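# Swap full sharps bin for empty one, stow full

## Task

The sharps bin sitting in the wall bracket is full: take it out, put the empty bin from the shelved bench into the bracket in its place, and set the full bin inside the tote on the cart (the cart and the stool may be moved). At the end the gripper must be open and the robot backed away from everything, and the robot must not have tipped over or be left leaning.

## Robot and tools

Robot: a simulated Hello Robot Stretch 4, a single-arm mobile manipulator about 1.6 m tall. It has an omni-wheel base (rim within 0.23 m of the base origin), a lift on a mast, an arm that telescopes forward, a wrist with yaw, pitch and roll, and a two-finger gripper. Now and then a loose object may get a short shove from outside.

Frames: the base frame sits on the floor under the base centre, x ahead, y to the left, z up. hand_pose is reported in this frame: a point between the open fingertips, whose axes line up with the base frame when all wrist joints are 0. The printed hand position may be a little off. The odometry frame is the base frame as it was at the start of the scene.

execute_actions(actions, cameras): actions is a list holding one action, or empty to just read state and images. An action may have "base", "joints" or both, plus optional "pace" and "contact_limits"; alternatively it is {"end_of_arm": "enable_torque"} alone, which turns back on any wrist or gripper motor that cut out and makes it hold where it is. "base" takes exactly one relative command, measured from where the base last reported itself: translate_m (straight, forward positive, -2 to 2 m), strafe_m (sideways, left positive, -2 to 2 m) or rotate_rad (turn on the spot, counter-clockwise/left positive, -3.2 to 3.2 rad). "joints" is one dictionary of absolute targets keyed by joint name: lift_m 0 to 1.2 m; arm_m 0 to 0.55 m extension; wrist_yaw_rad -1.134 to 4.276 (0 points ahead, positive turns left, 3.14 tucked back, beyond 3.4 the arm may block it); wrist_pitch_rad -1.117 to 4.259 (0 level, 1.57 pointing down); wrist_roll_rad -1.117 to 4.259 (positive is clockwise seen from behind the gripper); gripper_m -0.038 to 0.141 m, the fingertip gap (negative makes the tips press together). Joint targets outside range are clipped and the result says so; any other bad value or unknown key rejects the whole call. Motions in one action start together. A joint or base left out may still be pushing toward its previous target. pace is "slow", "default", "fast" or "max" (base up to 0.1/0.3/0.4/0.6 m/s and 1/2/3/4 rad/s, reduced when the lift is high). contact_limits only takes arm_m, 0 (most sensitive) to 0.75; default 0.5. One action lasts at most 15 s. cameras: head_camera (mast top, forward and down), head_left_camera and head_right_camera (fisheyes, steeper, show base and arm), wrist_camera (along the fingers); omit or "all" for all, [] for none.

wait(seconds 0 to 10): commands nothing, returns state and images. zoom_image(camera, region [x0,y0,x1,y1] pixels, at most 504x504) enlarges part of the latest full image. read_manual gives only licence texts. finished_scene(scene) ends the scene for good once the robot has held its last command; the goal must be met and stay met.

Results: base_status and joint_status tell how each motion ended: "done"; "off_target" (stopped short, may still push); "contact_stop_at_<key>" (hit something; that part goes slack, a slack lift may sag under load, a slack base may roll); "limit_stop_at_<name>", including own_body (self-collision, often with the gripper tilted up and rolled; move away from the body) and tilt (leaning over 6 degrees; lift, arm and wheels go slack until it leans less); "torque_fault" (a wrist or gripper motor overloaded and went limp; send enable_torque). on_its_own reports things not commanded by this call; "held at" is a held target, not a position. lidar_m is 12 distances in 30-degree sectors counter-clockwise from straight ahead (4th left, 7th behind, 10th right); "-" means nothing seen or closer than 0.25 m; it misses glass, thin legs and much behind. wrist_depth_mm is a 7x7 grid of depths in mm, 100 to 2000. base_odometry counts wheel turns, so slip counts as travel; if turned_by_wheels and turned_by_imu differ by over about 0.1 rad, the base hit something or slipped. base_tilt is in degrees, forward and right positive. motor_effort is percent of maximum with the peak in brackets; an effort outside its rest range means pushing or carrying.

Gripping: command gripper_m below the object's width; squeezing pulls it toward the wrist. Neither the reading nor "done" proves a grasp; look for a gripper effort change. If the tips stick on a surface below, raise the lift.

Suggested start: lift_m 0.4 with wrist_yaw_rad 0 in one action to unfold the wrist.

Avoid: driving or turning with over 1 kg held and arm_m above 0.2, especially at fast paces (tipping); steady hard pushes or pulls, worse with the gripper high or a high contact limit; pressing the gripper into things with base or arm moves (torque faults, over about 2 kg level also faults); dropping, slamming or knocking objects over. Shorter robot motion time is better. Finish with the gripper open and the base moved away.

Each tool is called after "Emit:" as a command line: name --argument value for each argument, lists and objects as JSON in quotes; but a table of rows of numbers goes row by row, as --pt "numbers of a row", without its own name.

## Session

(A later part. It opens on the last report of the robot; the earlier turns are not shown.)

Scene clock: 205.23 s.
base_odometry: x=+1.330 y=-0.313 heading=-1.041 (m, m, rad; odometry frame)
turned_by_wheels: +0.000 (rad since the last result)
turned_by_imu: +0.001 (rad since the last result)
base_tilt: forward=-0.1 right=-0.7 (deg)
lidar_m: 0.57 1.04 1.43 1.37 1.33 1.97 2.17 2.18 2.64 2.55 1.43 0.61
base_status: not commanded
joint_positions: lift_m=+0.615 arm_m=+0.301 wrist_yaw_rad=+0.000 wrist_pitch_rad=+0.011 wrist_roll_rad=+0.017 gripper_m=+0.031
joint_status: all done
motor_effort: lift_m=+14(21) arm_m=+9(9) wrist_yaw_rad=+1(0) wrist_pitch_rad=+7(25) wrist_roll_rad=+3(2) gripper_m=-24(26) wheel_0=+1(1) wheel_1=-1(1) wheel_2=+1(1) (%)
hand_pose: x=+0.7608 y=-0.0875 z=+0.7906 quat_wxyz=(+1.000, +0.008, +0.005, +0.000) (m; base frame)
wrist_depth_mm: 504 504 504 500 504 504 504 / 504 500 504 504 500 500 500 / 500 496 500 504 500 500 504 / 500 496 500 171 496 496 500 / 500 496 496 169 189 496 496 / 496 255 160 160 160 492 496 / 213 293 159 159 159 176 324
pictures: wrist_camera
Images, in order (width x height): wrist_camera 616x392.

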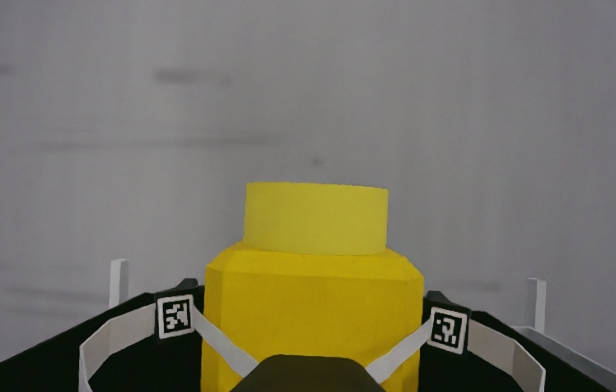

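Emit:
execute_actions --actions '[{"joints": {"lift_m": 0.619, "gripper_m": 0.13, "arm_m": 0.278}, "pace": "default"}]' --cameras '["wrist_camera", "head_camera"]'

Scene clock: 212.03 s.
base_odometry: x=+1.330 y=-0.313 heading=-1.041 (m, m, rad; odometry frame)
turned_by_wheels: +0.000 (rad since the last result)
turned_by_imu: +0.001 (rad since the last result)
base_tilt: forward=-0.2 right=-0.8 (deg)
lidar_m: 0.57 1.04 1.43 1.37 1.34 1.98 2.16 2.18 2.64 2.55 1.46 0.60
base_status: not commanded
joint_positions: lift_m=+0.619 arm_m=+0.280 wrist_yaw_rad=+0.000 wrist_pitch_rad=+0.015 wrist_roll_rad=+0.017 gripper_m=+0.130
joint_status: all done
motor_effort: lift_m=+24(23) arm_m=-8(9) wrist_yaw_rad=+1(0) wrist_pitch_rad=-5(8) wrist_roll_rad=+3(3) gripper_m=-2(24) wheel_0=+2(2) wheel_1=-1(1) wheel_2=+1(1) (%)
hand_pose: x=+0.7389 y=-0.0875 z=+0.7926 quat_wxyz=(+1.000, +0.008, +0.007, +0.000) (m; base frame)
wrist_depth_mm: 525 525 521 521 521 517 521 / 521 521 521 521 525 521 525 / 521 521 521 521 521 517 521 / 517 521 521 193 517 521 517 / 521 517 517 187 517 517 512 / 517 272 185 180 180 297 517 / 218 291 185 147 182 273 324
pictures: head_camera, wrist_camera
Images, in order (width x height): head_camera 420x560, wrist_camera 616x392.

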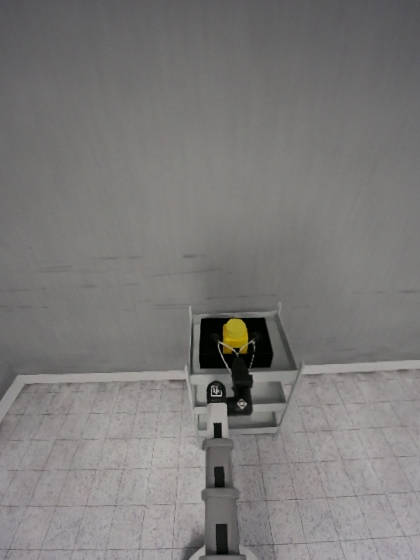

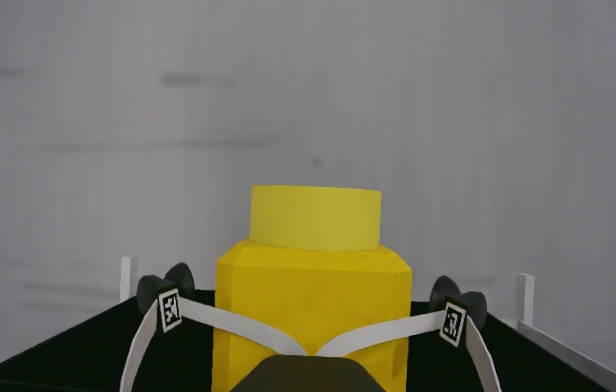

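Emit:
execute_actions --actions '[{"joints": {"lift_m": 0.67, "arm_m": 0.0}, "pace": "default"}]' --cameras '["wrist_camera"]'

Emit:
execute_actions --actions '[{"base": {"rotate_rad": -1.45}, "joints": {"lift_m": 0.25}, "pace": "fast"}]'

Scene clock: 224.50 s.
base_odometry: x=+1.330 y=-0.313 heading=-1.041 (m, m, rad; odometry frame)
turned_by_wheels: +0.000 (rad since the last result)
turned_by_imu: +0.001 (rad since the last result)
base_tilt: forward=-0.2 right=-0.8 (deg)
lidar_m: 0.57 1.04 1.44 1.37 1.35 2.00 2.15 2.18 2.66 2.54 1.45 0.60
base_status: not commanded
joint_positions: lift_m=+0.670 arm_m=+0.002 wrist_yaw_rad=+0.000 wrist_pitch_rad=+0.016 wrist_roll_rad=+0.017 gripper_m=+0.130
joint_status: all done
motor_effort: lift_m=+24(25) arm_m=-9(8) wrist_yaw_rad=+1(1) wrist_pitch_rad=-7(8) wrist_roll_rad=+3(3) gripper_m=+3(2) wheel_0=+2(2) wheel_1=-1(1) wheel_2=+1(1) (%)
hand_pose: x=+0.4614 y=-0.0874 z=+0.8434 quat_wxyz=(+1.000, +0.008, +0.008, +0.000) (m; base frame)
wrist_depth_mm: 798 809 798 798 798 798 809 / 798 788 788 798 788 788 798 / 798 788 798 798 798 788 788 / 798 798 798 788 788 788 798 / 788 788 798 477 788 788 788 / 788 778 439 452 615 788 778 / 788 379 433 147 427 462 778
pictures: wrist_camera
Images, in order (width x height): wrist_camera 616x392.

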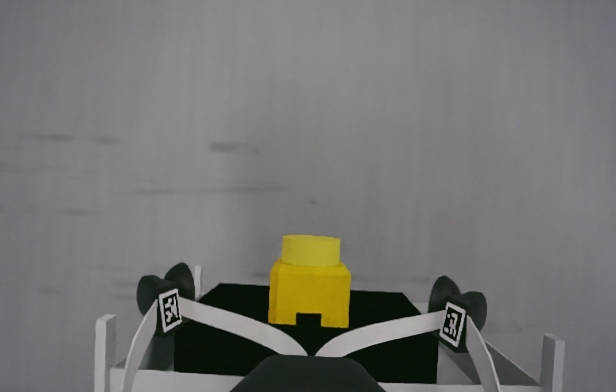

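Scene clock: 226.63 s.
base_odometry: x=+1.330 y=-0.313 heading=-2.491 (m, m, rad; odometry frame)
turned_by_wheels: -1.450 (rad since the last result)
turned_by_imu: -1.468 (rad since the last result)
base_tilt: forward=-0.2 right=-0.7 (deg)
lidar_m: 2.55 1.27 0.59 0.57 1.11 1.40 1.39 1.51 2.27 2.15 2.24 2.61
base_status: done
joint_positions: lift_m=+0.250 arm_m=+0.002 wrist_yaw_rad=+0.000 wrist_pitch_rad=+0.016 wrist_roll_rad=+0.017 gripper_m=+0.130
joint_status: all done
motor_effort: lift_m=+16(20) arm_m=-9(9) wrist_yaw_rad=+0(1) wrist_pitch_rad=-7(6) wrist_roll_rad=+3(2) gripper_m=-1(2) wheel_0=-1(6) wheel_1=+1(9) wheel_2=-2(8) (%)
hand_pose: x=+0.4614 y=-0.0874 z=+0.4240 quat_wxyz=(+1.000, +0.008, +0.008, +0.000) (m; base frame)
wrist_depth_mm: 1281 1756 - - - - - / 1281 1756 - - - - - / 1308 1808 - - - - - / 1336 1808 - - - - - / 1336 1863 - - - - - / 1308 1336 1366 1708 1756 1464 1921 / 1042 1060 1118 147 1160 1098 1255
pictures: head_camera, head_left_camera, head_right_camera, wrist_camera
Images, in order (width x height): head_camera 420x560, head_left_camera 420x672, head_right_camera 420x672, wrist_camera 616x392.

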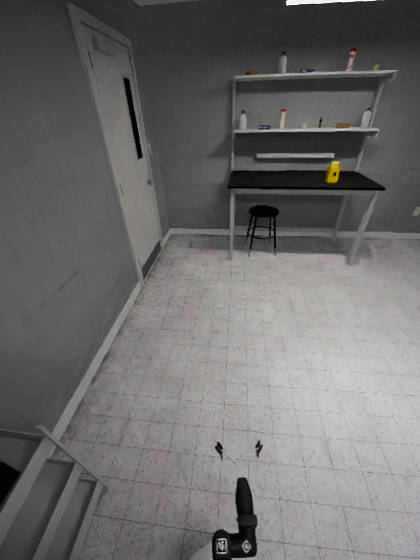

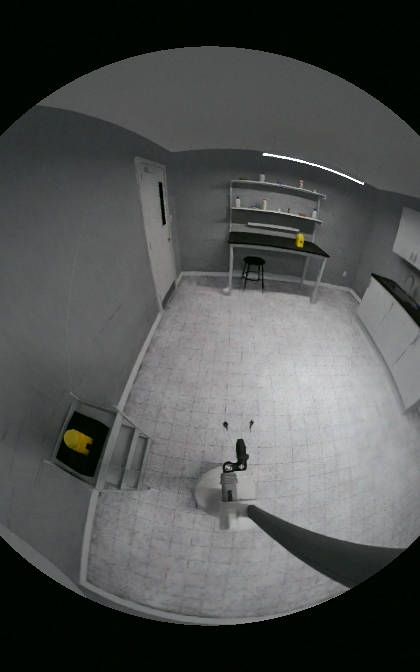

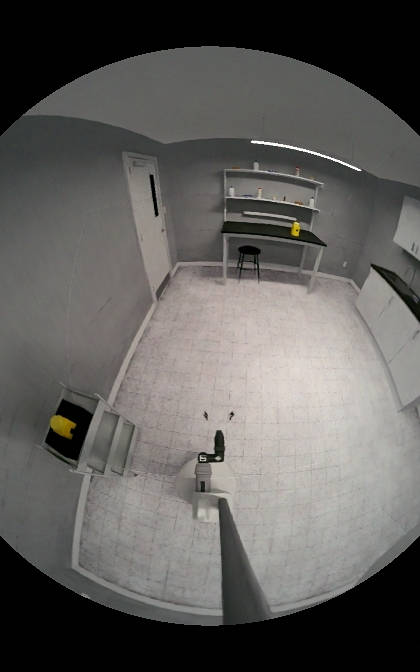

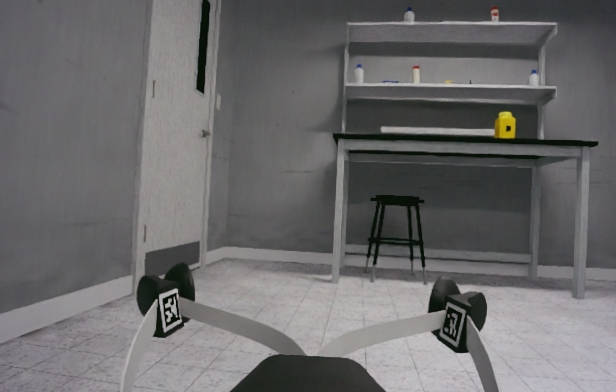

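Emit:
zoom_image --camera "wrist_camera" --region '[460, 90, 616, 170]'

Emit:
zoom_image --camera "head_camera" --region '[220, 130, 400, 270]'

Region (460, 90, 616, 170) of wrist_camera's 616x392 image, scaled by 3.231; it fills the top 258 rows of this view, and the rest is white.

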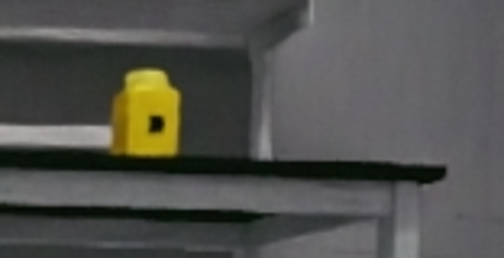

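Region (220, 130, 400, 270) of head_camera's 420x560 image, scaled by 2.800, with more detail than that image has.

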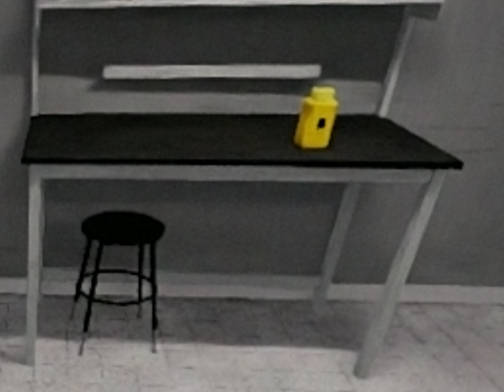

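Emit:
execute_actions --actions '[{"base": {"strafe_m": -1.11}, "joints": {"gripper_m": 0.14, "lift_m": 0.2}, "pace": "max"}]' --cameras '["head_camera"]'

Emit:
execute_actions --actions '[{"base": {"translate_m": 1.87}, "joints": {"lift_m": 0.87}, "pace": "max"}]' --cameras '["head_camera", "wrist_camera"]'

Scene clock: 290.97 s.
base_odometry: x=+0.657 y=+0.570 heading=-2.491 (m, m, rad; odometry frame)
turned_by_wheels: +0.000 (rad since the last result)
turned_by_imu: +0.004 (rad since the last result)
base_tilt: forward=-0.2 right=-0.8 (deg)
lidar_m: 2.40 2.62 2.13 1.66 1.95 1.55 1.53 1.63 1.62 1.06 1.06 1.63
base_status: done
joint_positions: lift_m=+0.200 arm_m=+0.002 wrist_yaw_rad=+0.000 wrist_pitch_rad=+0.016 wrist_roll_rad=+0.017 gripper_m=+0.140
joint_status: all done
motor_effort: lift_m=+19(19) arm_m=-8(8) wrist_yaw_rad=+3(1) wrist_pitch_rad=-8(8) wrist_roll_rad=+3(2) gripper_m=+0(1) wheel_0=+0(13) wheel_1=+1(14) wheel_2=+0(1) (%)
hand_pose: x=+0.4614 y=-0.0874 z=+0.3738 quat_wxyz=(+1.000, +0.008, +0.008, +0.000) (m; base frame)
wrist_depth_mm: - - - - - - - / - - - - - - - / - - - - - - - / - - - - - - - / - - - - - - - / 1397 1160 1336 1576 1661 213 1618 / 946 960 1008 146 1042 991 1098
pictures: head_camera
Images, in order (width x height): head_camera 420x560.

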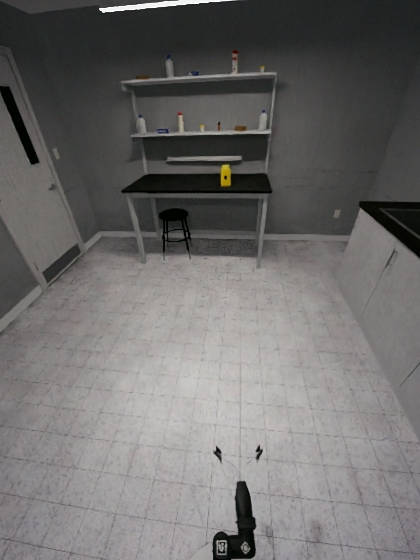

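Scene clock: 295.63 s.
base_odometry: x=-0.830 y=-0.563 heading=-2.490 (m, m, rad; odometry frame)
turned_by_wheels: +0.000 (rad since the last result)
turned_by_imu: +0.003 (rad since the last result)
base_tilt: forward=-0.2 right=-0.7 (deg)
lidar_m: 0.56 0.63 0.97 1.85 2.06 2.42 3.40 1.56 1.24 1.21 0.68 0.56
base_status: done
joint_positions: lift_m=+0.870 arm_m=+0.002 wrist_yaw_rad=+0.000 wrist_pitch_rad=+0.015 wrist_roll_rad=+0.017 gripper_m=+0.140
joint_status: all done
motor_effort: lift_m=+21(25) arm_m=-8(9) wrist_yaw_rad=-1(1) wrist_pitch_rad=-8(8) wrist_roll_rad=+3(3) gripper_m=+2(1) wheel_0=+0(7) wheel_1=+0(7) wheel_2=+2(15) (%)
hand_pose: x=+0.4614 y=-0.0874 z=+1.0436 quat_wxyz=(+1.000, +0.008, +0.008, +0.000) (m; base frame)
wrist_depth_mm: 1255 1229 1205 1138 1118 1078 1008 / 1008 1060 1008 976 946 891 854 / 1255 1229 1182 1138 1118 1078 1042 / 1255 1205 1182 1138 1078 1078 1042 / 1138 1182 1160 1138 466 1060 1042 / 591 512 580 668 469 213 741 / 413 418 430 146 452 430 500
pictures: head_camera, wrist_camera
Images, in order (width x height): head_camera 420x560, wrist_camera 616x392.

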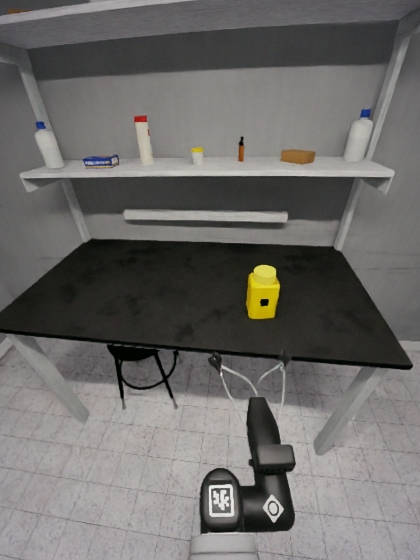

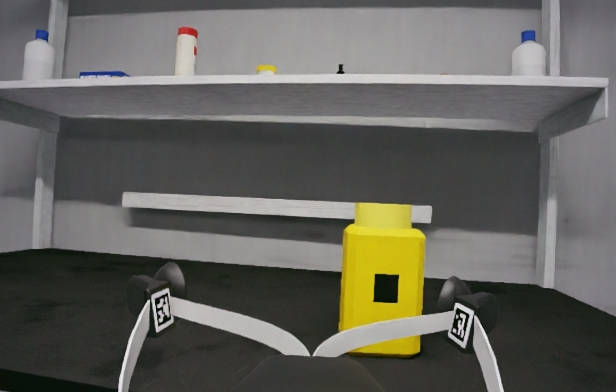

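Emit:
zoom_image --camera "wrist_camera" --region '[300, 180, 480, 370]'

Emit:
zoom_image --camera "head_camera" --region '[215, 245, 315, 345]'

Region (300, 180, 480, 370) of wrist_camera's 616x392 image, scaled by 2.653; it fills the left 477 columns of this view, and the rest is white.

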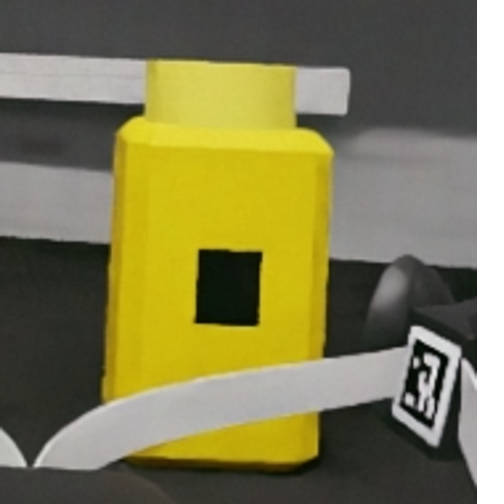

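Region (215, 245, 315, 345) of head_camera's 420x560 image, scaled by 5.040, with more detail than that image has.

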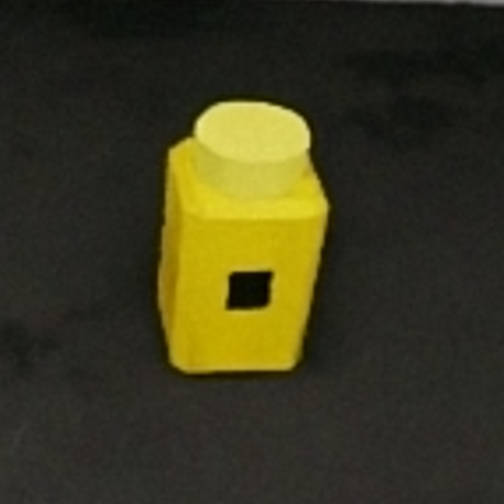

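Emit:
execute_actions --actions '[{"base": {"strafe_m": -0.078}, "joints": {"lift_m": 0.866, "arm_m": 0.17, "wrist_yaw_rad": -0.06}, "pace": "fast"}]' --cameras '["head_camera", "wrist_camera"]'

Scene clock: 321.33 s.
base_odometry: x=-0.878 y=-0.501 heading=-2.490 (m, m, rad; odometry frame)
turned_by_wheels: +0.000 (rad since the last result)
turned_by_imu: +0.001 (rad since the last result)
base_tilt: forward=-0.2 right=-0.8 (deg)
lidar_m: 0.54 0.61 0.95 1.91 2.13 2.57 3.41 1.47 1.14 1.13 0.69 0.55
base_status: done
joint_positions: lift_m=+0.866 arm_m=+0.168 wrist_yaw_rad=-0.060 wrist_pitch_rad=+0.015 wrist_roll_rad=+0.017 gripper_m=+0.140
joint_status: all done
motor_effort: lift_m=+17(21) arm_m=+9(9) wrist_yaw_rad=+1(3) wrist_pitch_rad=-7(7) wrist_roll_rad=+2(2) gripper_m=+2(1) wheel_0=+0(8) wheel_1=+2(8) wheel_2=+1(1) (%)
hand_pose: x=+0.6221 y=-0.1045 z=+1.0401 quat_wxyz=(+0.999, +0.009, +0.007, -0.030) (m; base frame)
wrist_depth_mm: 1025 798 991 960 946 750 917 / 891 878 842 820 798 759 668 / 1025 1008 976 960 960 931 917 / 1008 991 960 334 946 931 917 / 991 991 976 309 946 931 917 / 574 496 312 307 683 213 904 / 399 407 392 145 439 418 488
pictures: head_camera, wrist_camera
Images, in order (width x height): head_camera 420x560, wrist_camera 616x392.

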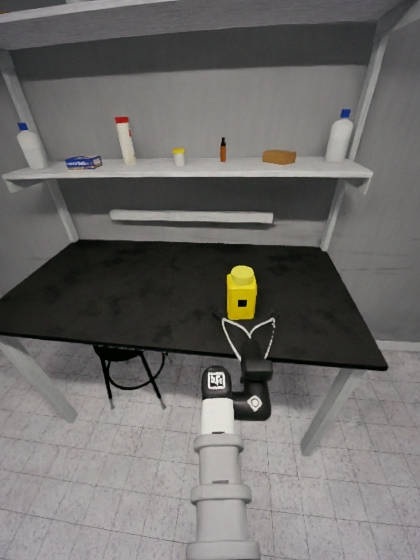

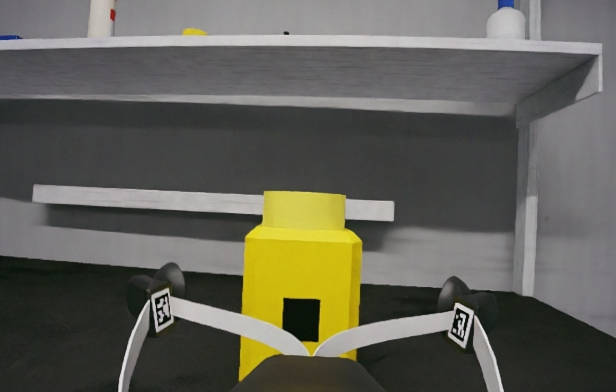

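Emit:
zoom_image --camera "wrist_camera" --region '[220, 175, 390, 355]'

Region (220, 175, 390, 355) of wrist_camera's 616x392 image, scaled by 2.800.

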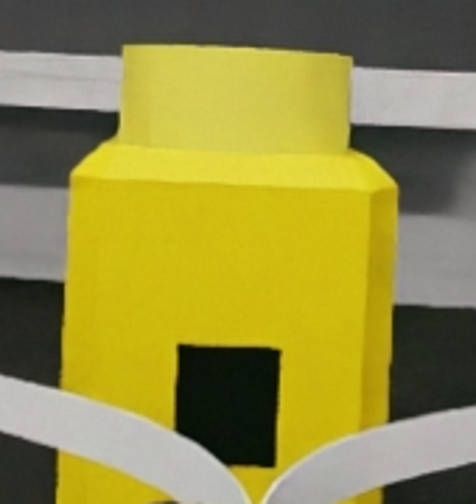

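Emit:
execute_actions --actions '[{"joints": {"lift_m": 0.867, "arm_m": 0.292, "gripper_m": 0.12}, "pace": "default"}]' --cameras '["wrist_camera"]'

Scene clock: 343.43 s.
base_odometry: x=-0.878 y=-0.501 heading=-2.490 (m, m, rad; odometry frame)
turned_by_wheels: +0.000 (rad since the last result)
turned_by_imu: +0.001 (rad since the last result)
base_tilt: forward=-0.2 right=-0.7 (deg)
lidar_m: 0.55 0.60 0.96 1.93 2.13 2.59 3.40 1.47 1.14 1.13 0.69 0.55
base_status: not commanded
joint_positions: lift_m=+0.867 arm_m=+0.290 wrist_yaw_rad=-0.060 wrist_pitch_rad=+0.015 wrist_roll_rad=+0.017 gripper_m=+0.120
joint_status: all done
motor_effort: lift_m=+24(22) arm_m=+9(10) wrist_yaw_rad=+0(1) wrist_pitch_rad=-7(7) wrist_roll_rad=+3(3) gripper_m=-2(2) wheel_0=+0(1) wheel_1=+2(2) wheel_2=+1(1) (%)
hand_pose: x=+0.7440 y=-0.1045 z=+1.0405 quat_wxyz=(+0.999, +0.009, +0.007, -0.030) (m; base frame)
wrist_depth_mm: 597 574 569 554 539 530 521 / 891 866 854 854 820 759 683 / 891 866 854 842 842 831 809 / 891 866 854 201 831 820 798 / 878 866 866 194 820 820 798 / 574 544 188 187 190 640 699 / 399 399 193 144 195 415 484
pictures: wrist_camera
Images, in order (width x height): wrist_camera 616x392.

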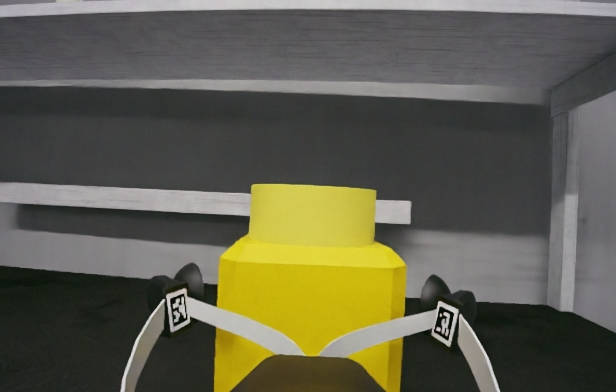

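Emit:
execute_actions --actions '[{"joints": {"arm_m": 0.302, "gripper_m": 0.035}, "pace": "default"}]' --cameras '["wrist_camera"]'

Scene clock: 349.10 s.
base_odometry: x=-0.878 y=-0.501 heading=-2.490 (m, m, rad; odometry frame)
turned_by_wheels: +0.000 (rad since the last result)
turned_by_imu: +0.001 (rad since the last result)
base_tilt: forward=-0.2 right=-0.8 (deg)
lidar_m: 0.57 0.60 0.94 1.93 2.13 2.59 3.39 1.45 1.15 1.13 0.70 0.56
base_status: not commanded
joint_positions: lift_m=+0.867 arm_m=+0.300 wrist_yaw_rad=-0.060 wrist_pitch_rad=+0.015 wrist_roll_rad=+0.017 gripper_m=+0.036
joint_status: all done
motor_effort: lift_m=+24(23) arm_m=+9(10) wrist_yaw_rad=+1(1) wrist_pitch_rad=-7(6) wrist_roll_rad=+3(2) gripper_m=-23(26) wheel_0=+0(0) wheel_1=+2(2) wheel_2=+1(1) (%)
hand_pose: x=+0.7540 y=-0.1046 z=+1.0405 quat_wxyz=(+0.999, +0.009, +0.007, -0.030) (m; base frame)
wrist_depth_mm: 603 580 564 559 539 530 525 / 878 866 842 842 820 750 683 / 891 878 866 842 820 809 798 / 878 866 842 173 809 820 788 / 878 854 854 171 185 798 788 / 569 591 165 162 163 707 691 / 399 377 164 162 163 177 484
pictures: wrist_camera
Images, in order (width x height): wrist_camera 616x392.

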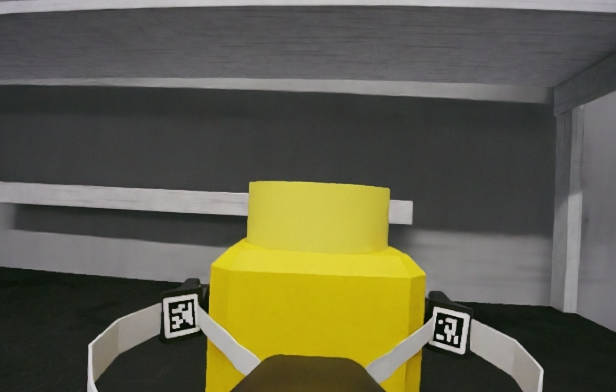

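Emit:
execute_actions --actions '[{"base": {"translate_m": -0.7}, "joints": {"lift_m": 0.9, "arm_m": 0.0, "wrist_yaw_rad": 0.0}, "pace": "fast"}]' --cameras '["wrist_camera"]'

Emit:
execute_actions --actions '[{"base": {"rotate_rad": 2.689}, "joints": {"lift_m": 0.22}, "pace": "max"}]' --cameras '["head_camera", "wrist_camera"]'

Scene clock: 380.00 s.
base_odometry: x=-0.321 y=-0.077 heading=-2.490 (m, m, rad; odometry frame)
turned_by_wheels: +0.000 (rad since the last result)
turned_by_imu: +0.001 (rad since the last result)
base_tilt: forward=-0.2 right=-0.7 (deg)
lidar_m: 0.39 1.36 2.07 2.03 1.89 2.72 2.71 2.15 1.07 1.05 1.15 0.40
base_status: done
joint_positions: lift_m=+0.900 arm_m=+0.002 wrist_yaw_rad=+0.000 wrist_pitch_rad=+0.017 wrist_roll_rad=+0.017 gripper_m=+0.036
joint_status: all done
motor_effort: lift_m=+24(24) arm_m=-8(9) wrist_yaw_rad=+1(8) wrist_pitch_rad=-12(13) wrist_roll_rad=+3(3) gripper_m=-22(22) wheel_0=-1(6) wheel_1=+0(8) wheel_2=-1(11) (%)
hand_pose: x=+0.4614 y=-0.0874 z=+1.0729 quat_wxyz=(+1.000, +0.008, +0.009, +0.000) (m; base frame)
wrist_depth_mm: - 1863 1708 1661 1618 1708 1661 / - 1921 1863 1808 1808 1708 1661 / - 1921 1863 1808 1756 1708 1661 / - 1863 1863 173 1708 1708 1661 / 1308 1397 1229 171 186 1661 1661 / - 1118 165 162 163 1661 1661 / - 1308 164 162 163 177 1661
pictures: wrist_camera
Images, in order (width x height): wrist_camera 616x392.

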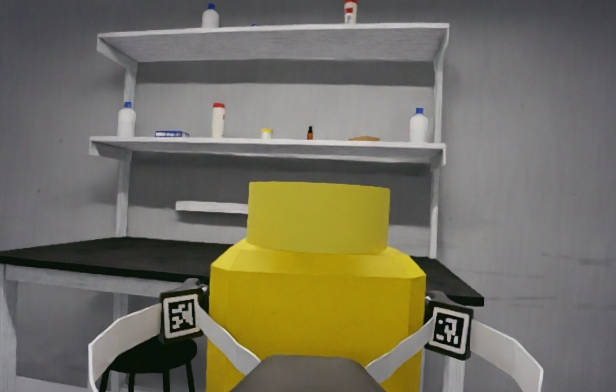

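Scene clock: 382.70 s.
base_odometry: x=-0.321 y=-0.077 heading=+0.198 (m, m, rad; odometry frame)
turned_by_wheels: +2.689 (rad since the last result)
turned_by_imu: +2.724 (rad since the last result)
base_tilt: forward=-0.2 right=-0.8 (deg)
lidar_m: 0.40 2.67 1.30 1.07 1.05 1.19 1.24 1.21 1.39 2.04 2.03 0.43
base_status: done
joint_positions: lift_m=+0.220 arm_m=+0.002 wrist_yaw_rad=+0.000 wrist_pitch_rad=+0.018 wrist_roll_rad=+0.017 gripper_m=+0.036
joint_status: all done
motor_effort: lift_m=+18(22) arm_m=-9(9) wrist_yaw_rad=+0(1) wrist_pitch_rad=-12(13) wrist_roll_rad=+3(3) gripper_m=-22(24) wheel_0=-2(6) wheel_1=+0(6) wheel_2=-1(10) (%)
hand_pose: x=+0.4614 y=-0.0874 z=+0.3933 quat_wxyz=(+1.000, +0.008, +0.009, +0.000) (m; base frame)
wrist_depth_mm: - - - - - - - / - - - - - - - / - - - - - - 1863 / - - - 172 - - 1921 / - - - 171 186 - 1863 / 1430 1430 165 162 163 1756 1576 / 976 931 163 161 163 177 1118
pictures: head_camera, wrist_camera
Images, in order (width x height): head_camera 420x560, wrist_camera 616x392.

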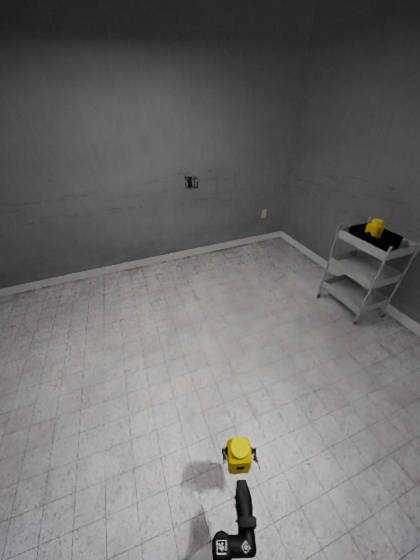

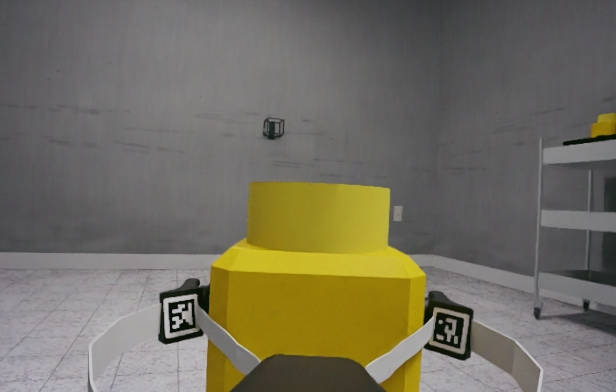

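Emit:
execute_actions --actions '[{"base": {"translate_m": 1.968}, "joints": {"lift_m": 0.66}, "pace": "max"}]' --cameras '[]'

Emit:
execute_actions --actions '[{"base": {"rotate_rad": 0.332}, "joints": {"arm_m": 0.08}, "pace": "fast"}]' --cameras '["head_camera", "wrist_camera"]'

Scene clock: 401.73 s.
base_odometry: x=+1.609 y=+0.311 heading=+0.198 (m, m, rad; odometry frame)
turned_by_wheels: +0.000 (rad since the last result)
turned_by_imu: +0.004 (rad since the last result)
base_tilt: forward=-0.2 right=-0.8 (deg)
lidar_m: 0.38 0.71 0.93 1.49 2.31 2.02 3.15 3.14 1.19 1.03 1.38 0.41
base_status: done
joint_positions: lift_m=+0.660 arm_m=+0.002 wrist_yaw_rad=+0.000 wrist_pitch_rad=+0.017 wrist_roll_rad=+0.017 gripper_m=+0.036
joint_status: all done
motor_effort: lift_m=+24(29) arm_m=-8(8) wrist_yaw_rad=+0(1) wrist_pitch_rad=-13(14) wrist_roll_rad=+2(2) gripper_m=-22(24) wheel_0=+0(7) wheel_1=-1(6) wheel_2=+2(14) (%)
hand_pose: x=+0.4614 y=-0.0874 z=+0.8330 quat_wxyz=(+1.000, +0.008, +0.009, +0.000) (m; base frame)
wrist_depth_mm: 559 603 640 691 750 809 891 / 564 597 647 691 750 820 891 / 554 591 640 699 750 820 891 / 559 597 634 173 750 820 891 / 559 597 621 170 186 820 891 / 559 580 165 162 163 820 891 / 564 603 164 162 163 177 904
pictures: none
No camera images: the call's "cameras" was empty. Leave "cameras" out to get every camera's image.

Scene clock: 402.73 s.
base_odometry: x=+1.609 y=+0.311 heading=+0.530 (m, m, rad; odometry frame)
turned_by_wheels: +0.332 (rad since the last result)
turned_by_imu: +0.336 (rad since the last result)
base_tilt: forward=-0.3 right=-0.8 (deg)
lidar_m: 0.46 0.86 1.20 2.32 2.01 2.43 3.92 1.99 1.05 1.39 1.20 0.86
base_status: done
joint_positions: lift_m=+0.660 arm_m=+0.078 wrist_yaw_rad=+0.000 wrist_pitch_rad=+0.017 wrist_roll_rad=+0.017 gripper_m=+0.036
joint_status: all done
motor_effort: lift_m=+23(23) arm_m=+9(12) wrist_yaw_rad=+0(2) wrist_pitch_rad=-12(11) wrist_roll_rad=+2(3) gripper_m=-26(24) wheel_0=-2(5) wheel_1=+0(7) wheel_2=+0(10) (%)
hand_pose: x=+0.5378 y=-0.0874 z=+0.8330 quat_wxyz=(+1.000, +0.008, +0.009, +0.000) (m; base frame)
wrist_depth_mm: 544 544 549 544 549 544 544 / 544 544 544 544 544 539 535 / 544 539 544 539 544 539 539 / 544 539 539 173 539 539 544 / 544 539 535 171 186 539 539 / 544 539 165 162 163 535 539 / 539 539 163 162 163 177 539
pictures: head_camera, wrist_camera
Images, in order (width x height): head_camera 420x560, wrist_camera 616x392.

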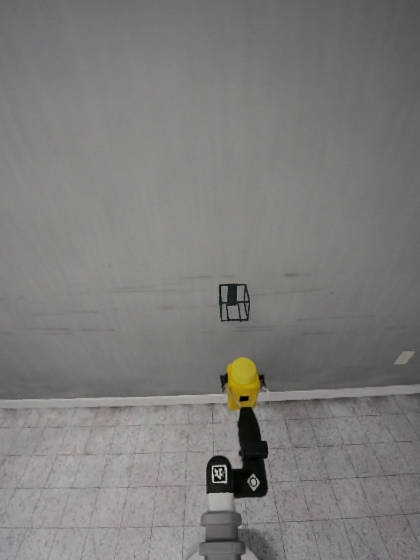

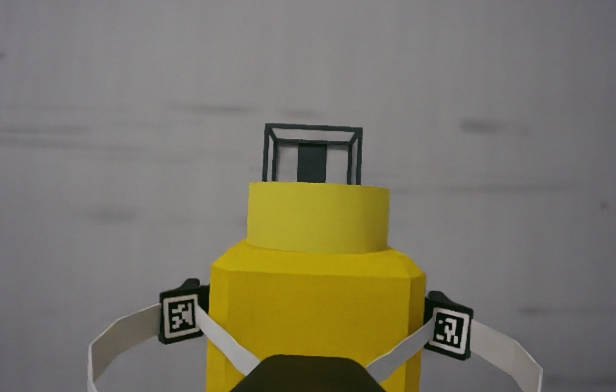

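Emit:
zoom_image --camera "wrist_camera" --region '[235, 105, 395, 205]'

Emit:
zoom_image --camera "wrist_camera" --region '[195, 170, 445, 330]'

Region (235, 105, 395, 205) of wrist_camera's 616x392 image, scaled by 3.150; it fills the top 315 rows of this view, and the rest is white.

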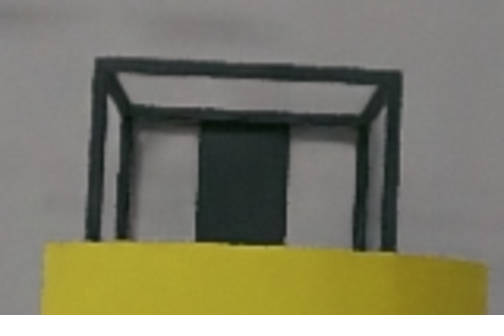

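Region (195, 170, 445, 330) of wrist_camera's 616x392 image, scaled by 2.016; it fills the top 323 rows of this view, and the rest is white.

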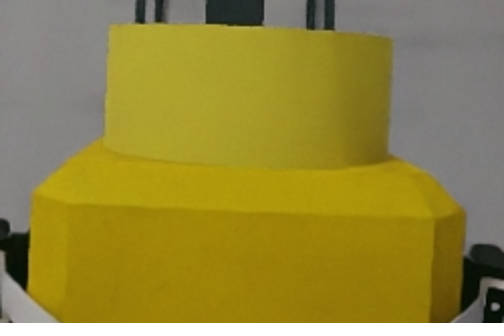

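Emit:
execute_actions --actions '[{"base": {"strafe_m": 0.003}, "joints": {"lift_m": 0.958, "arm_m": 0.22}, "pace": "fast"}]' --cameras '["head_camera"]'

Scene clock: 425.60 s.
base_odometry: x=+1.607 y=+0.314 heading=+0.530 (m, m, rad; odometry frame)
turned_by_wheels: +0.000 (rad since the last result)
turned_by_imu: +0.001 (rad since the last result)
base_tilt: forward=-0.2 right=-0.7 (deg)
lidar_m: 0.61 0.86 1.19 2.30 2.01 2.44 3.88 1.99 1.05 1.38 1.19 0.87
base_status: done
joint_positions: lift_m=+0.958 arm_m=+0.218 wrist_yaw_rad=+0.000 wrist_pitch_rad=+0.017 wrist_roll_rad=+0.017 gripper_m=+0.036
joint_status: all done
motor_effort: lift_m=+24(26) arm_m=+9(10) wrist_yaw_rad=+1(3) wrist_pitch_rad=-12(14) wrist_roll_rad=+3(3) gripper_m=-22(25) wheel_0=-1(6) wheel_1=-1(5) wheel_2=-1(2) (%)
hand_pose: x=+0.6779 y=-0.0874 z=+1.1309 quat_wxyz=(+1.000, +0.008, +0.009, +0.000) (m; base frame)
wrist_depth_mm: 404 407 404 404 407 404 407 / 404 404 404 404 402 404 402 / 404 407 404 404 399 404 399 / 404 402 402 173 402 402 402 / 402 402 399 171 186 399 399 / 402 402 165 162 163 399 397 / 399 402 164 161 162 177 399
pictures: head_camera
Images, in order (width x height): head_camera 420x560.

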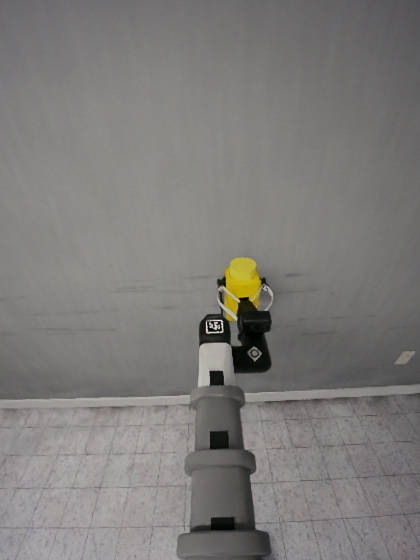

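Emit:
execute_actions --actions '[{"joints": {"arm_m": 0.357}, "pace": "default"}]' --cameras '["head_camera", "wrist_camera"]'

Scene clock: 436.80 s.
base_odometry: x=+1.607 y=+0.314 heading=+0.530 (m, m, rad; odometry frame)
turned_by_wheels: +0.000 (rad since the last result)
turned_by_imu: +0.001 (rad since the last result)
base_tilt: forward=-0.2 right=-0.8 (deg)
lidar_m: 0.72 0.87 1.17 2.31 2.01 2.44 3.91 2.01 1.05 1.38 1.19 0.87
base_status: not commanded
joint_positions: lift_m=+0.958 arm_m=+0.355 wrist_yaw_rad=+0.000 wrist_pitch_rad=+0.017 wrist_roll_rad=+0.017 gripper_m=+0.036
joint_status: all done
motor_effort: lift_m=+24(24) arm_m=+9(9) wrist_yaw_rad=-1(0) wrist_pitch_rad=-12(13) wrist_roll_rad=+3(3) gripper_m=-22(22) wheel_0=-1(1) wheel_1=-1(1) wheel_2=+0(0) (%)
hand_pose: x=+0.8148 y=-0.0874 z=+1.1309 quat_wxyz=(+1.000, +0.008, +0.009, +0.000) (m; base frame)
wrist_depth_mm: 268 267 268 268 267 267 267 / 267 268 267 266 266 266 266 / 267 267 266 266 266 265 266 / 266 266 266 173 265 265 265 / 266 265 265 170 186 264 265 / 265 265 165 162 163 264 264 / 265 265 163 162 162 177 264
pictures: head_camera, wrist_camera
Images, in order (width x height): head_camera 420x560, wrist_camera 616x392.

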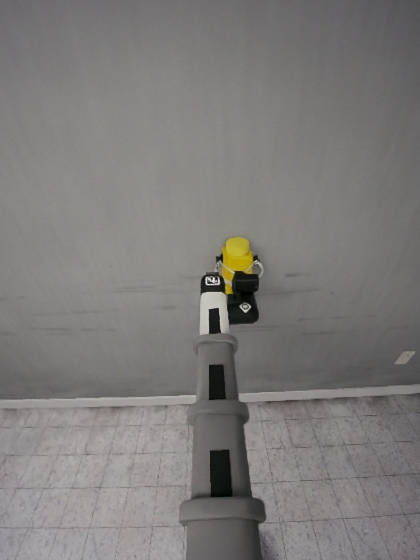

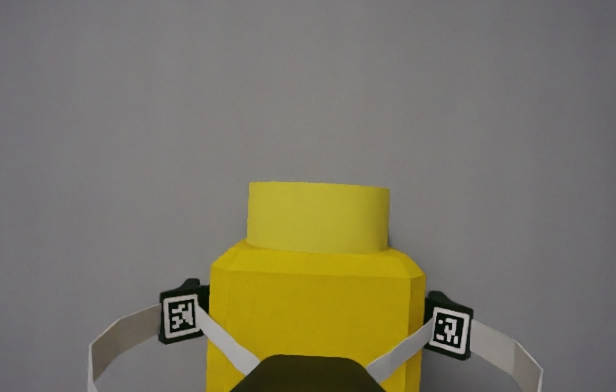

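Emit:
execute_actions --actions '[{"joints": {"lift_m": 0.912}, "pace": "slow"}]' --cameras '["wrist_camera"]'

Scene clock: 441.83 s.
base_odometry: x=+1.607 y=+0.314 heading=+0.530 (m, m, rad; odometry frame)
turned_by_wheels: +0.000 (rad since the last result)
turned_by_imu: +0.001 (rad since the last result)
base_tilt: forward=-0.2 right=-0.7 (deg)
lidar_m: 0.73 0.87 1.18 2.30 2.01 2.45 3.89 1.99 1.05 1.39 1.19 0.86
base_status: not commanded
joint_positions: lift_m=+0.912 arm_m=+0.355 wrist_yaw_rad=+0.001 wrist_pitch_rad=+0.017 wrist_roll_rad=+0.017 gripper_m=+0.036
joint_status: all done
motor_effort: lift_m=+16(22) arm_m=+9(9) wrist_yaw_rad=-3(3) wrist_pitch_rad=-11(12) wrist_roll_rad=+1(1) gripper_m=-24(23) wheel_0=-1(1) wheel_1=+0(1) wheel_2=+0(0) (%)
hand_pose: x=+0.8149 y=-0.0870 z=+1.0857 quat_wxyz=(+1.000, +0.009, +0.008, +0.001) (m; base frame)
wrist_depth_mm: 268 267 268 267 267 267 266 / 268 267 267 266 266 266 266 / 267 267 267 267 266 265 265 / 267 266 266 173 265 265 265 / 266 265 264 171 186 264 263 / 266 265 164 162 163 264 263 / 265 264 163 162 162 177 263
pictures: wrist_camera
Images, in order (width x height): wrist_camera 616x392.

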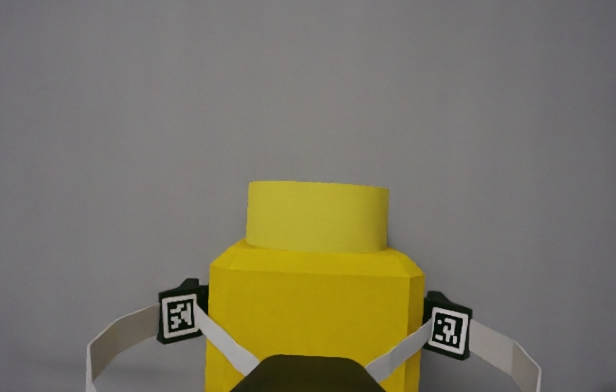

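Emit:
execute_actions --actions '[{"base": {"strafe_m": 0.001}, "joints": {"lift_m": 0.84}, "pace": "slow"}]' --cameras '["wrist_camera", "head_camera"]'

Scene clock: 447.50 s.
base_odometry: x=+1.607 y=+0.315 heading=+0.530 (m, m, rad; odometry frame)
turned_by_wheels: +0.000 (rad since the last result)
turned_by_imu: +0.001 (rad since the last result)
base_tilt: forward=-0.2 right=-0.7 (deg)
lidar_m: 0.72 0.87 1.18 2.30 2.00 2.43 3.91 1.99 1.06 1.38 1.20 0.86
base_status: done
joint_positions: lift_m=+0.840 arm_m=+0.355 wrist_yaw_rad=+0.001 wrist_pitch_rad=+0.017 wrist_roll_rad=+0.017 gripper_m=+0.036
joint_status: all done
motor_effort: lift_m=+16(16) arm_m=+9(9) wrist_yaw_rad=-2(3) wrist_pitch_rad=-10(11) wrist_roll_rad=+2(2) gripper_m=-25(24) wheel_0=+1(3) wheel_1=-2(1) wheel_2=+0(2) (%)
hand_pose: x=+0.8149 y=-0.0871 z=+1.0137 quat_wxyz=(+1.000, +0.009, +0.008, +0.000) (m; base frame)
wrist_depth_mm: 268 268 268 267 267 267 267 / 270 268 267 267 267 266 267 / 266 267 267 267 266 265 265 / 266 266 266 173 265 265 265 / 266 265 264 171 186 265 264 / 265 265 165 162 163 264 263 / 265 265 163 162 163 177 263
pictures: head_camera, wrist_camera
Images, in order (width x height): head_camera 420x560, wrist_camera 616x392.

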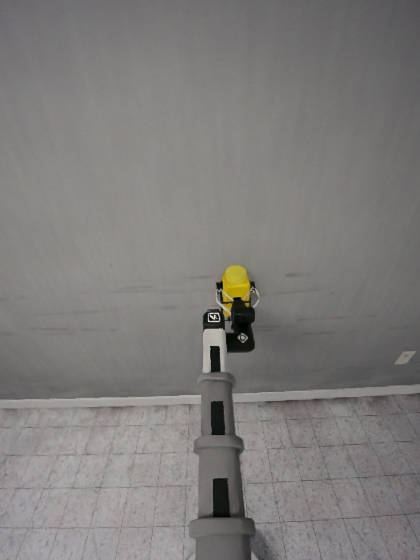

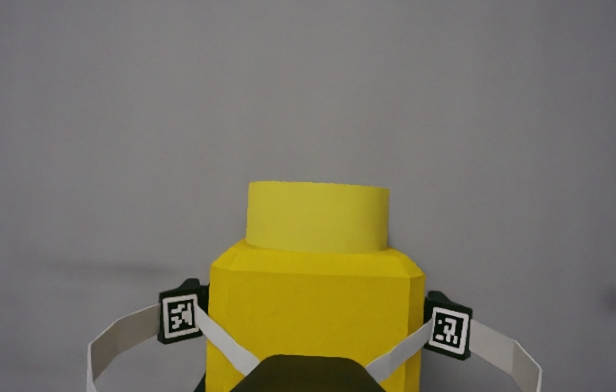

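Emit:
execute_actions --actions '[{"joints": {"lift_m": 0.831}, "pace": "slow"}]' --cameras '["wrist_camera"]'

Scene clock: 451.17 s.
base_odometry: x=+1.607 y=+0.315 heading=+0.530 (m, m, rad; odometry frame)
turned_by_wheels: +0.000 (rad since the last result)
turned_by_imu: +0.001 (rad since the last result)
base_tilt: forward=-0.2 right=-0.8 (deg)
lidar_m: 0.74 0.86 1.17 2.31 1.99 2.44 3.91 1.99 1.05 1.38 1.18 0.86
base_status: not commanded
joint_positions: lift_m=+0.831 arm_m=+0.355 wrist_yaw_rad=+0.001 wrist_pitch_rad=+0.017 wrist_roll_rad=+0.017 gripper_m=+0.036
joint_status: all done
motor_effort: lift_m=+17(16) arm_m=+9(9) wrist_yaw_rad=-2(3) wrist_pitch_rad=-10(11) wrist_roll_rad=+2(2) gripper_m=-25(23) wheel_0=+0(1) wheel_1=-2(2) wheel_2=+0(0) (%)
hand_pose: x=+0.8149 y=-0.0871 z=+1.0047 quat_wxyz=(+1.000, +0.009, +0.008, +0.000) (m; base frame)
wrist_depth_mm: 268 268 268 267 267 267 267 / 267 267 267 267 266 267 266 / 267 266 266 266 267 265 265 / 267 266 266 173 265 265 265 / 266 267 265 171 185 265 264 / 265 266 164 162 163 264 264 / 265 264 163 162 163 177 263
pictures: wrist_camera
Images, in order (width x height): wrist_camera 616x392.

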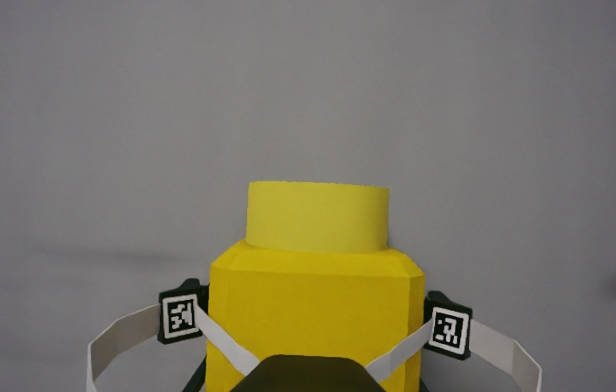

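Emit:
execute_actions --actions '[{"joints": {"lift_m": 0.827}, "pace": "slow"}]' --cameras '["wrist_camera"]'

Scene clock: 454.97 s.
base_odometry: x=+1.607 y=+0.315 heading=+0.530 (m, m, rad; odometry frame)
turned_by_wheels: +0.000 (rad since the last result)
turned_by_imu: +0.001 (rad since the last result)
base_tilt: forward=-0.2 right=-0.7 (deg)
lidar_m: 0.74 0.86 1.18 2.30 2.01 2.41 3.90 2.01 1.05 1.38 1.19 0.85
base_status: not commanded
joint_positions: lift_m=+0.827 arm_m=+0.355 wrist_yaw_rad=+0.001 wrist_pitch_rad=+0.014 wrist_roll_rad=+0.017 gripper_m=+0.036
joint_status: all done
motor_effort: lift_m=+15(18) arm_m=+9(9) wrist_yaw_rad=-1(2) wrist_pitch_rad=-3(11) wrist_roll_rad=+2(1) gripper_m=-19(22) wheel_0=+0(0) wheel_1=-2(2) wheel_2=+0(0) (%)
hand_pose: x=+0.8149 y=-0.0871 z=+1.0016 quat_wxyz=(+1.000, +0.009, +0.007, +0.000) (m; base frame)
wrist_depth_mm: 270 270 268 268 268 268 268 / 268 268 268 267 267 267 267 / 268 267 267 267 266 266 267 / 267 266 266 173 266 266 265 / 266 266 266 170 182 265 264 / 265 265 165 162 163 263 264 / 265 263 163 162 163 177 263
pictures: wrist_camera
Images, in order (width x height): wrist_camera 616x392.

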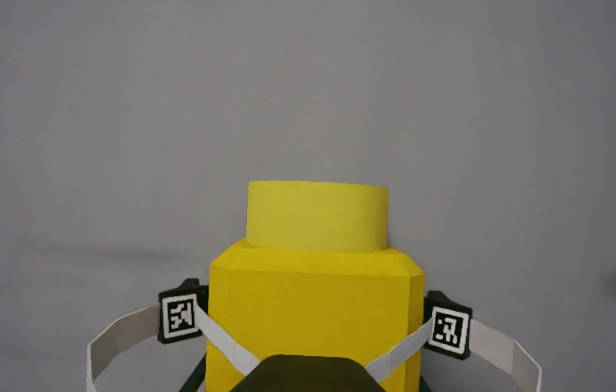

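Touchdown in the bracket. Releasing while easing the arm back.

Emit:
execute_actions --actions '[{"joints": {"lift_m": 0.83, "gripper_m": 0.135, "arm_m": 0.335}, "pace": "default"}]' --cameras '["wrist_camera"]'

Scene clock: 461.10 s.
base_odometry: x=+1.607 y=+0.315 heading=+0.530 (m, m, rad; odometry frame)
turned_by_wheels: +0.000 (rad since the last result)
turned_by_imu: +0.001 (rad since the last result)
base_tilt: forward=-0.2 right=-0.7 (deg)
lidar_m: 0.74 0.84 1.19 2.31 1.99 2.43 3.91 2.01 1.05 1.38 1.19 0.85
base_status: not commanded
joint_positions: lift_m=+0.830 arm_m=+0.337 wrist_yaw_rad=+0.000 wrist_pitch_rad=+0.015 wrist_roll_rad=+0.017 gripper_m=+0.135
joint_status: all done
motor_effort: lift_m=+23(23) arm_m=-9(17) wrist_yaw_rad=+0(17) wrist_pitch_rad=-4(11) wrist_roll_rad=+1(1) gripper_m=+0(27) wheel_0=-2(2) wheel_1=-3(3) wheel_2=+1(6) (%)
hand_pose: x=+0.7960 y=-0.0873 z=+1.0037 quat_wxyz=(+1.000, +0.009, +0.007, +0.000) (m; base frame)
wrist_depth_mm: 289 287 287 289 287 286 287 / 287 286 287 286 286 287 286 / 286 285 286 286 285 285 286 / 285 285 285 199 285 283 283 / 285 285 283 193 282 283 285 / 283 283 186 185 186 221 282 / 285 282 188 148 188 282 281
pictures: wrist_camera
Images, in order (width x height): wrist_camera 616x392.

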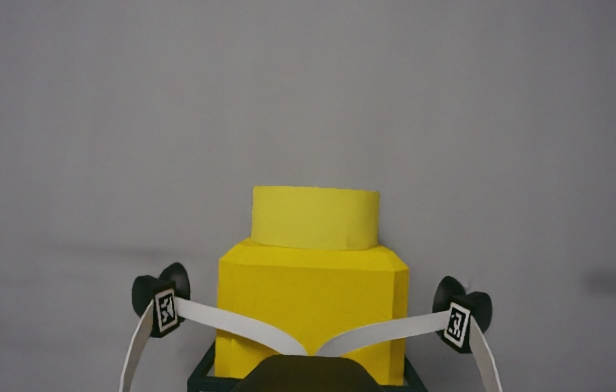

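Emit:
execute_actions --actions '[{"base": {"translate_m": -0.4}, "joints": {"arm_m": 0.0, "lift_m": 0.84}, "pace": "fast"}]'

Scene clock: 465.70 s.
base_odometry: x=+1.262 y=+0.113 heading=+0.530 (m, m, rad; odometry frame)
turned_by_wheels: +0.000 (rad since the last result)
turned_by_imu: +0.001 (rad since the last result)
base_tilt: forward=-0.1 right=-0.7 (deg)
lidar_m: 1.12 1.28 1.74 2.31 1.83 2.43 3.47 1.99 1.01 0.96 1.44 1.28
base_status: done
joint_positions: lift_m=+0.840 arm_m=+0.002 wrist_yaw_rad=+0.000 wrist_pitch_rad=+0.016 wrist_roll_rad=+0.017 gripper_m=+0.135
joint_status: all done
motor_effort: lift_m=+23(27) arm_m=-8(9) wrist_yaw_rad=+2(0) wrist_pitch_rad=-7(7) wrist_roll_rad=+2(1) gripper_m=+2(1) wheel_0=+0(7) wheel_1=+1(9) wheel_2=-1(14) (%)
hand_pose: x=+0.4614 y=-0.0875 z=+1.0135 quat_wxyz=(+1.000, +0.009, +0.008, +0.000) (m; base frame)
wrist_depth_mm: 1025 1025 1025 1008 1025 1008 1025 / 1008 1025 1025 1025 1008 1008 1008 / 1008 1008 1008 1025 1008 1025 1008 / 1008 1008 991 1008 1008 1025 991 / 1008 1008 1008 991 991 1008 1025 / 1008 1008 1008 1008 1008 220 991 / 991 1008 991 148 1008 991 991
pictures: head_camera, head_left_camera, head_right_camera, wrist_camera
Images, in order (width x height): head_camera 420x560, head_left_camera 420x672, head_right_camera 420x672, wrist_camera 616x392.

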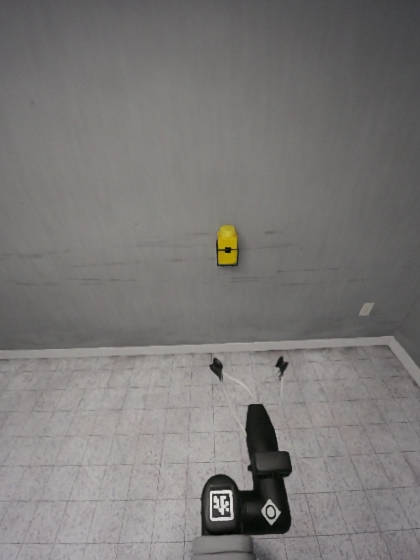

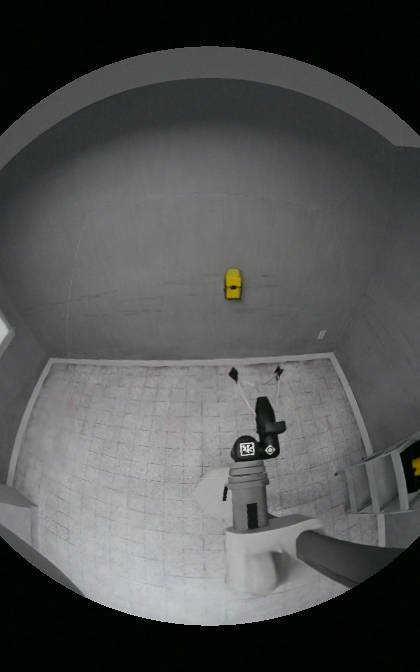

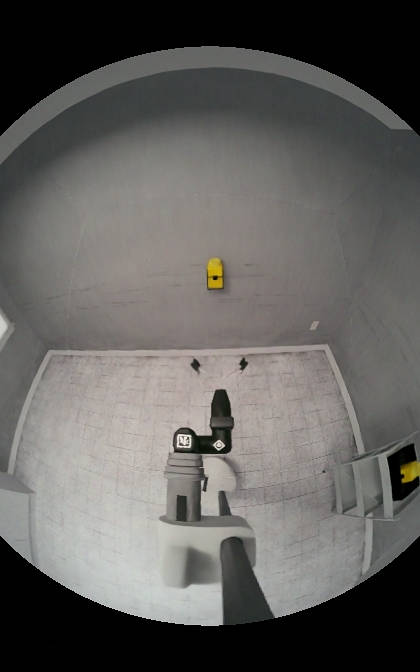

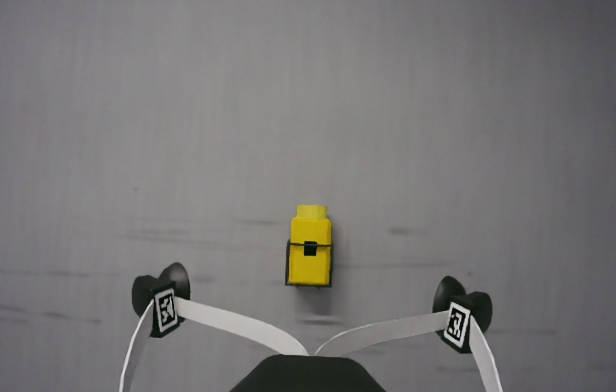

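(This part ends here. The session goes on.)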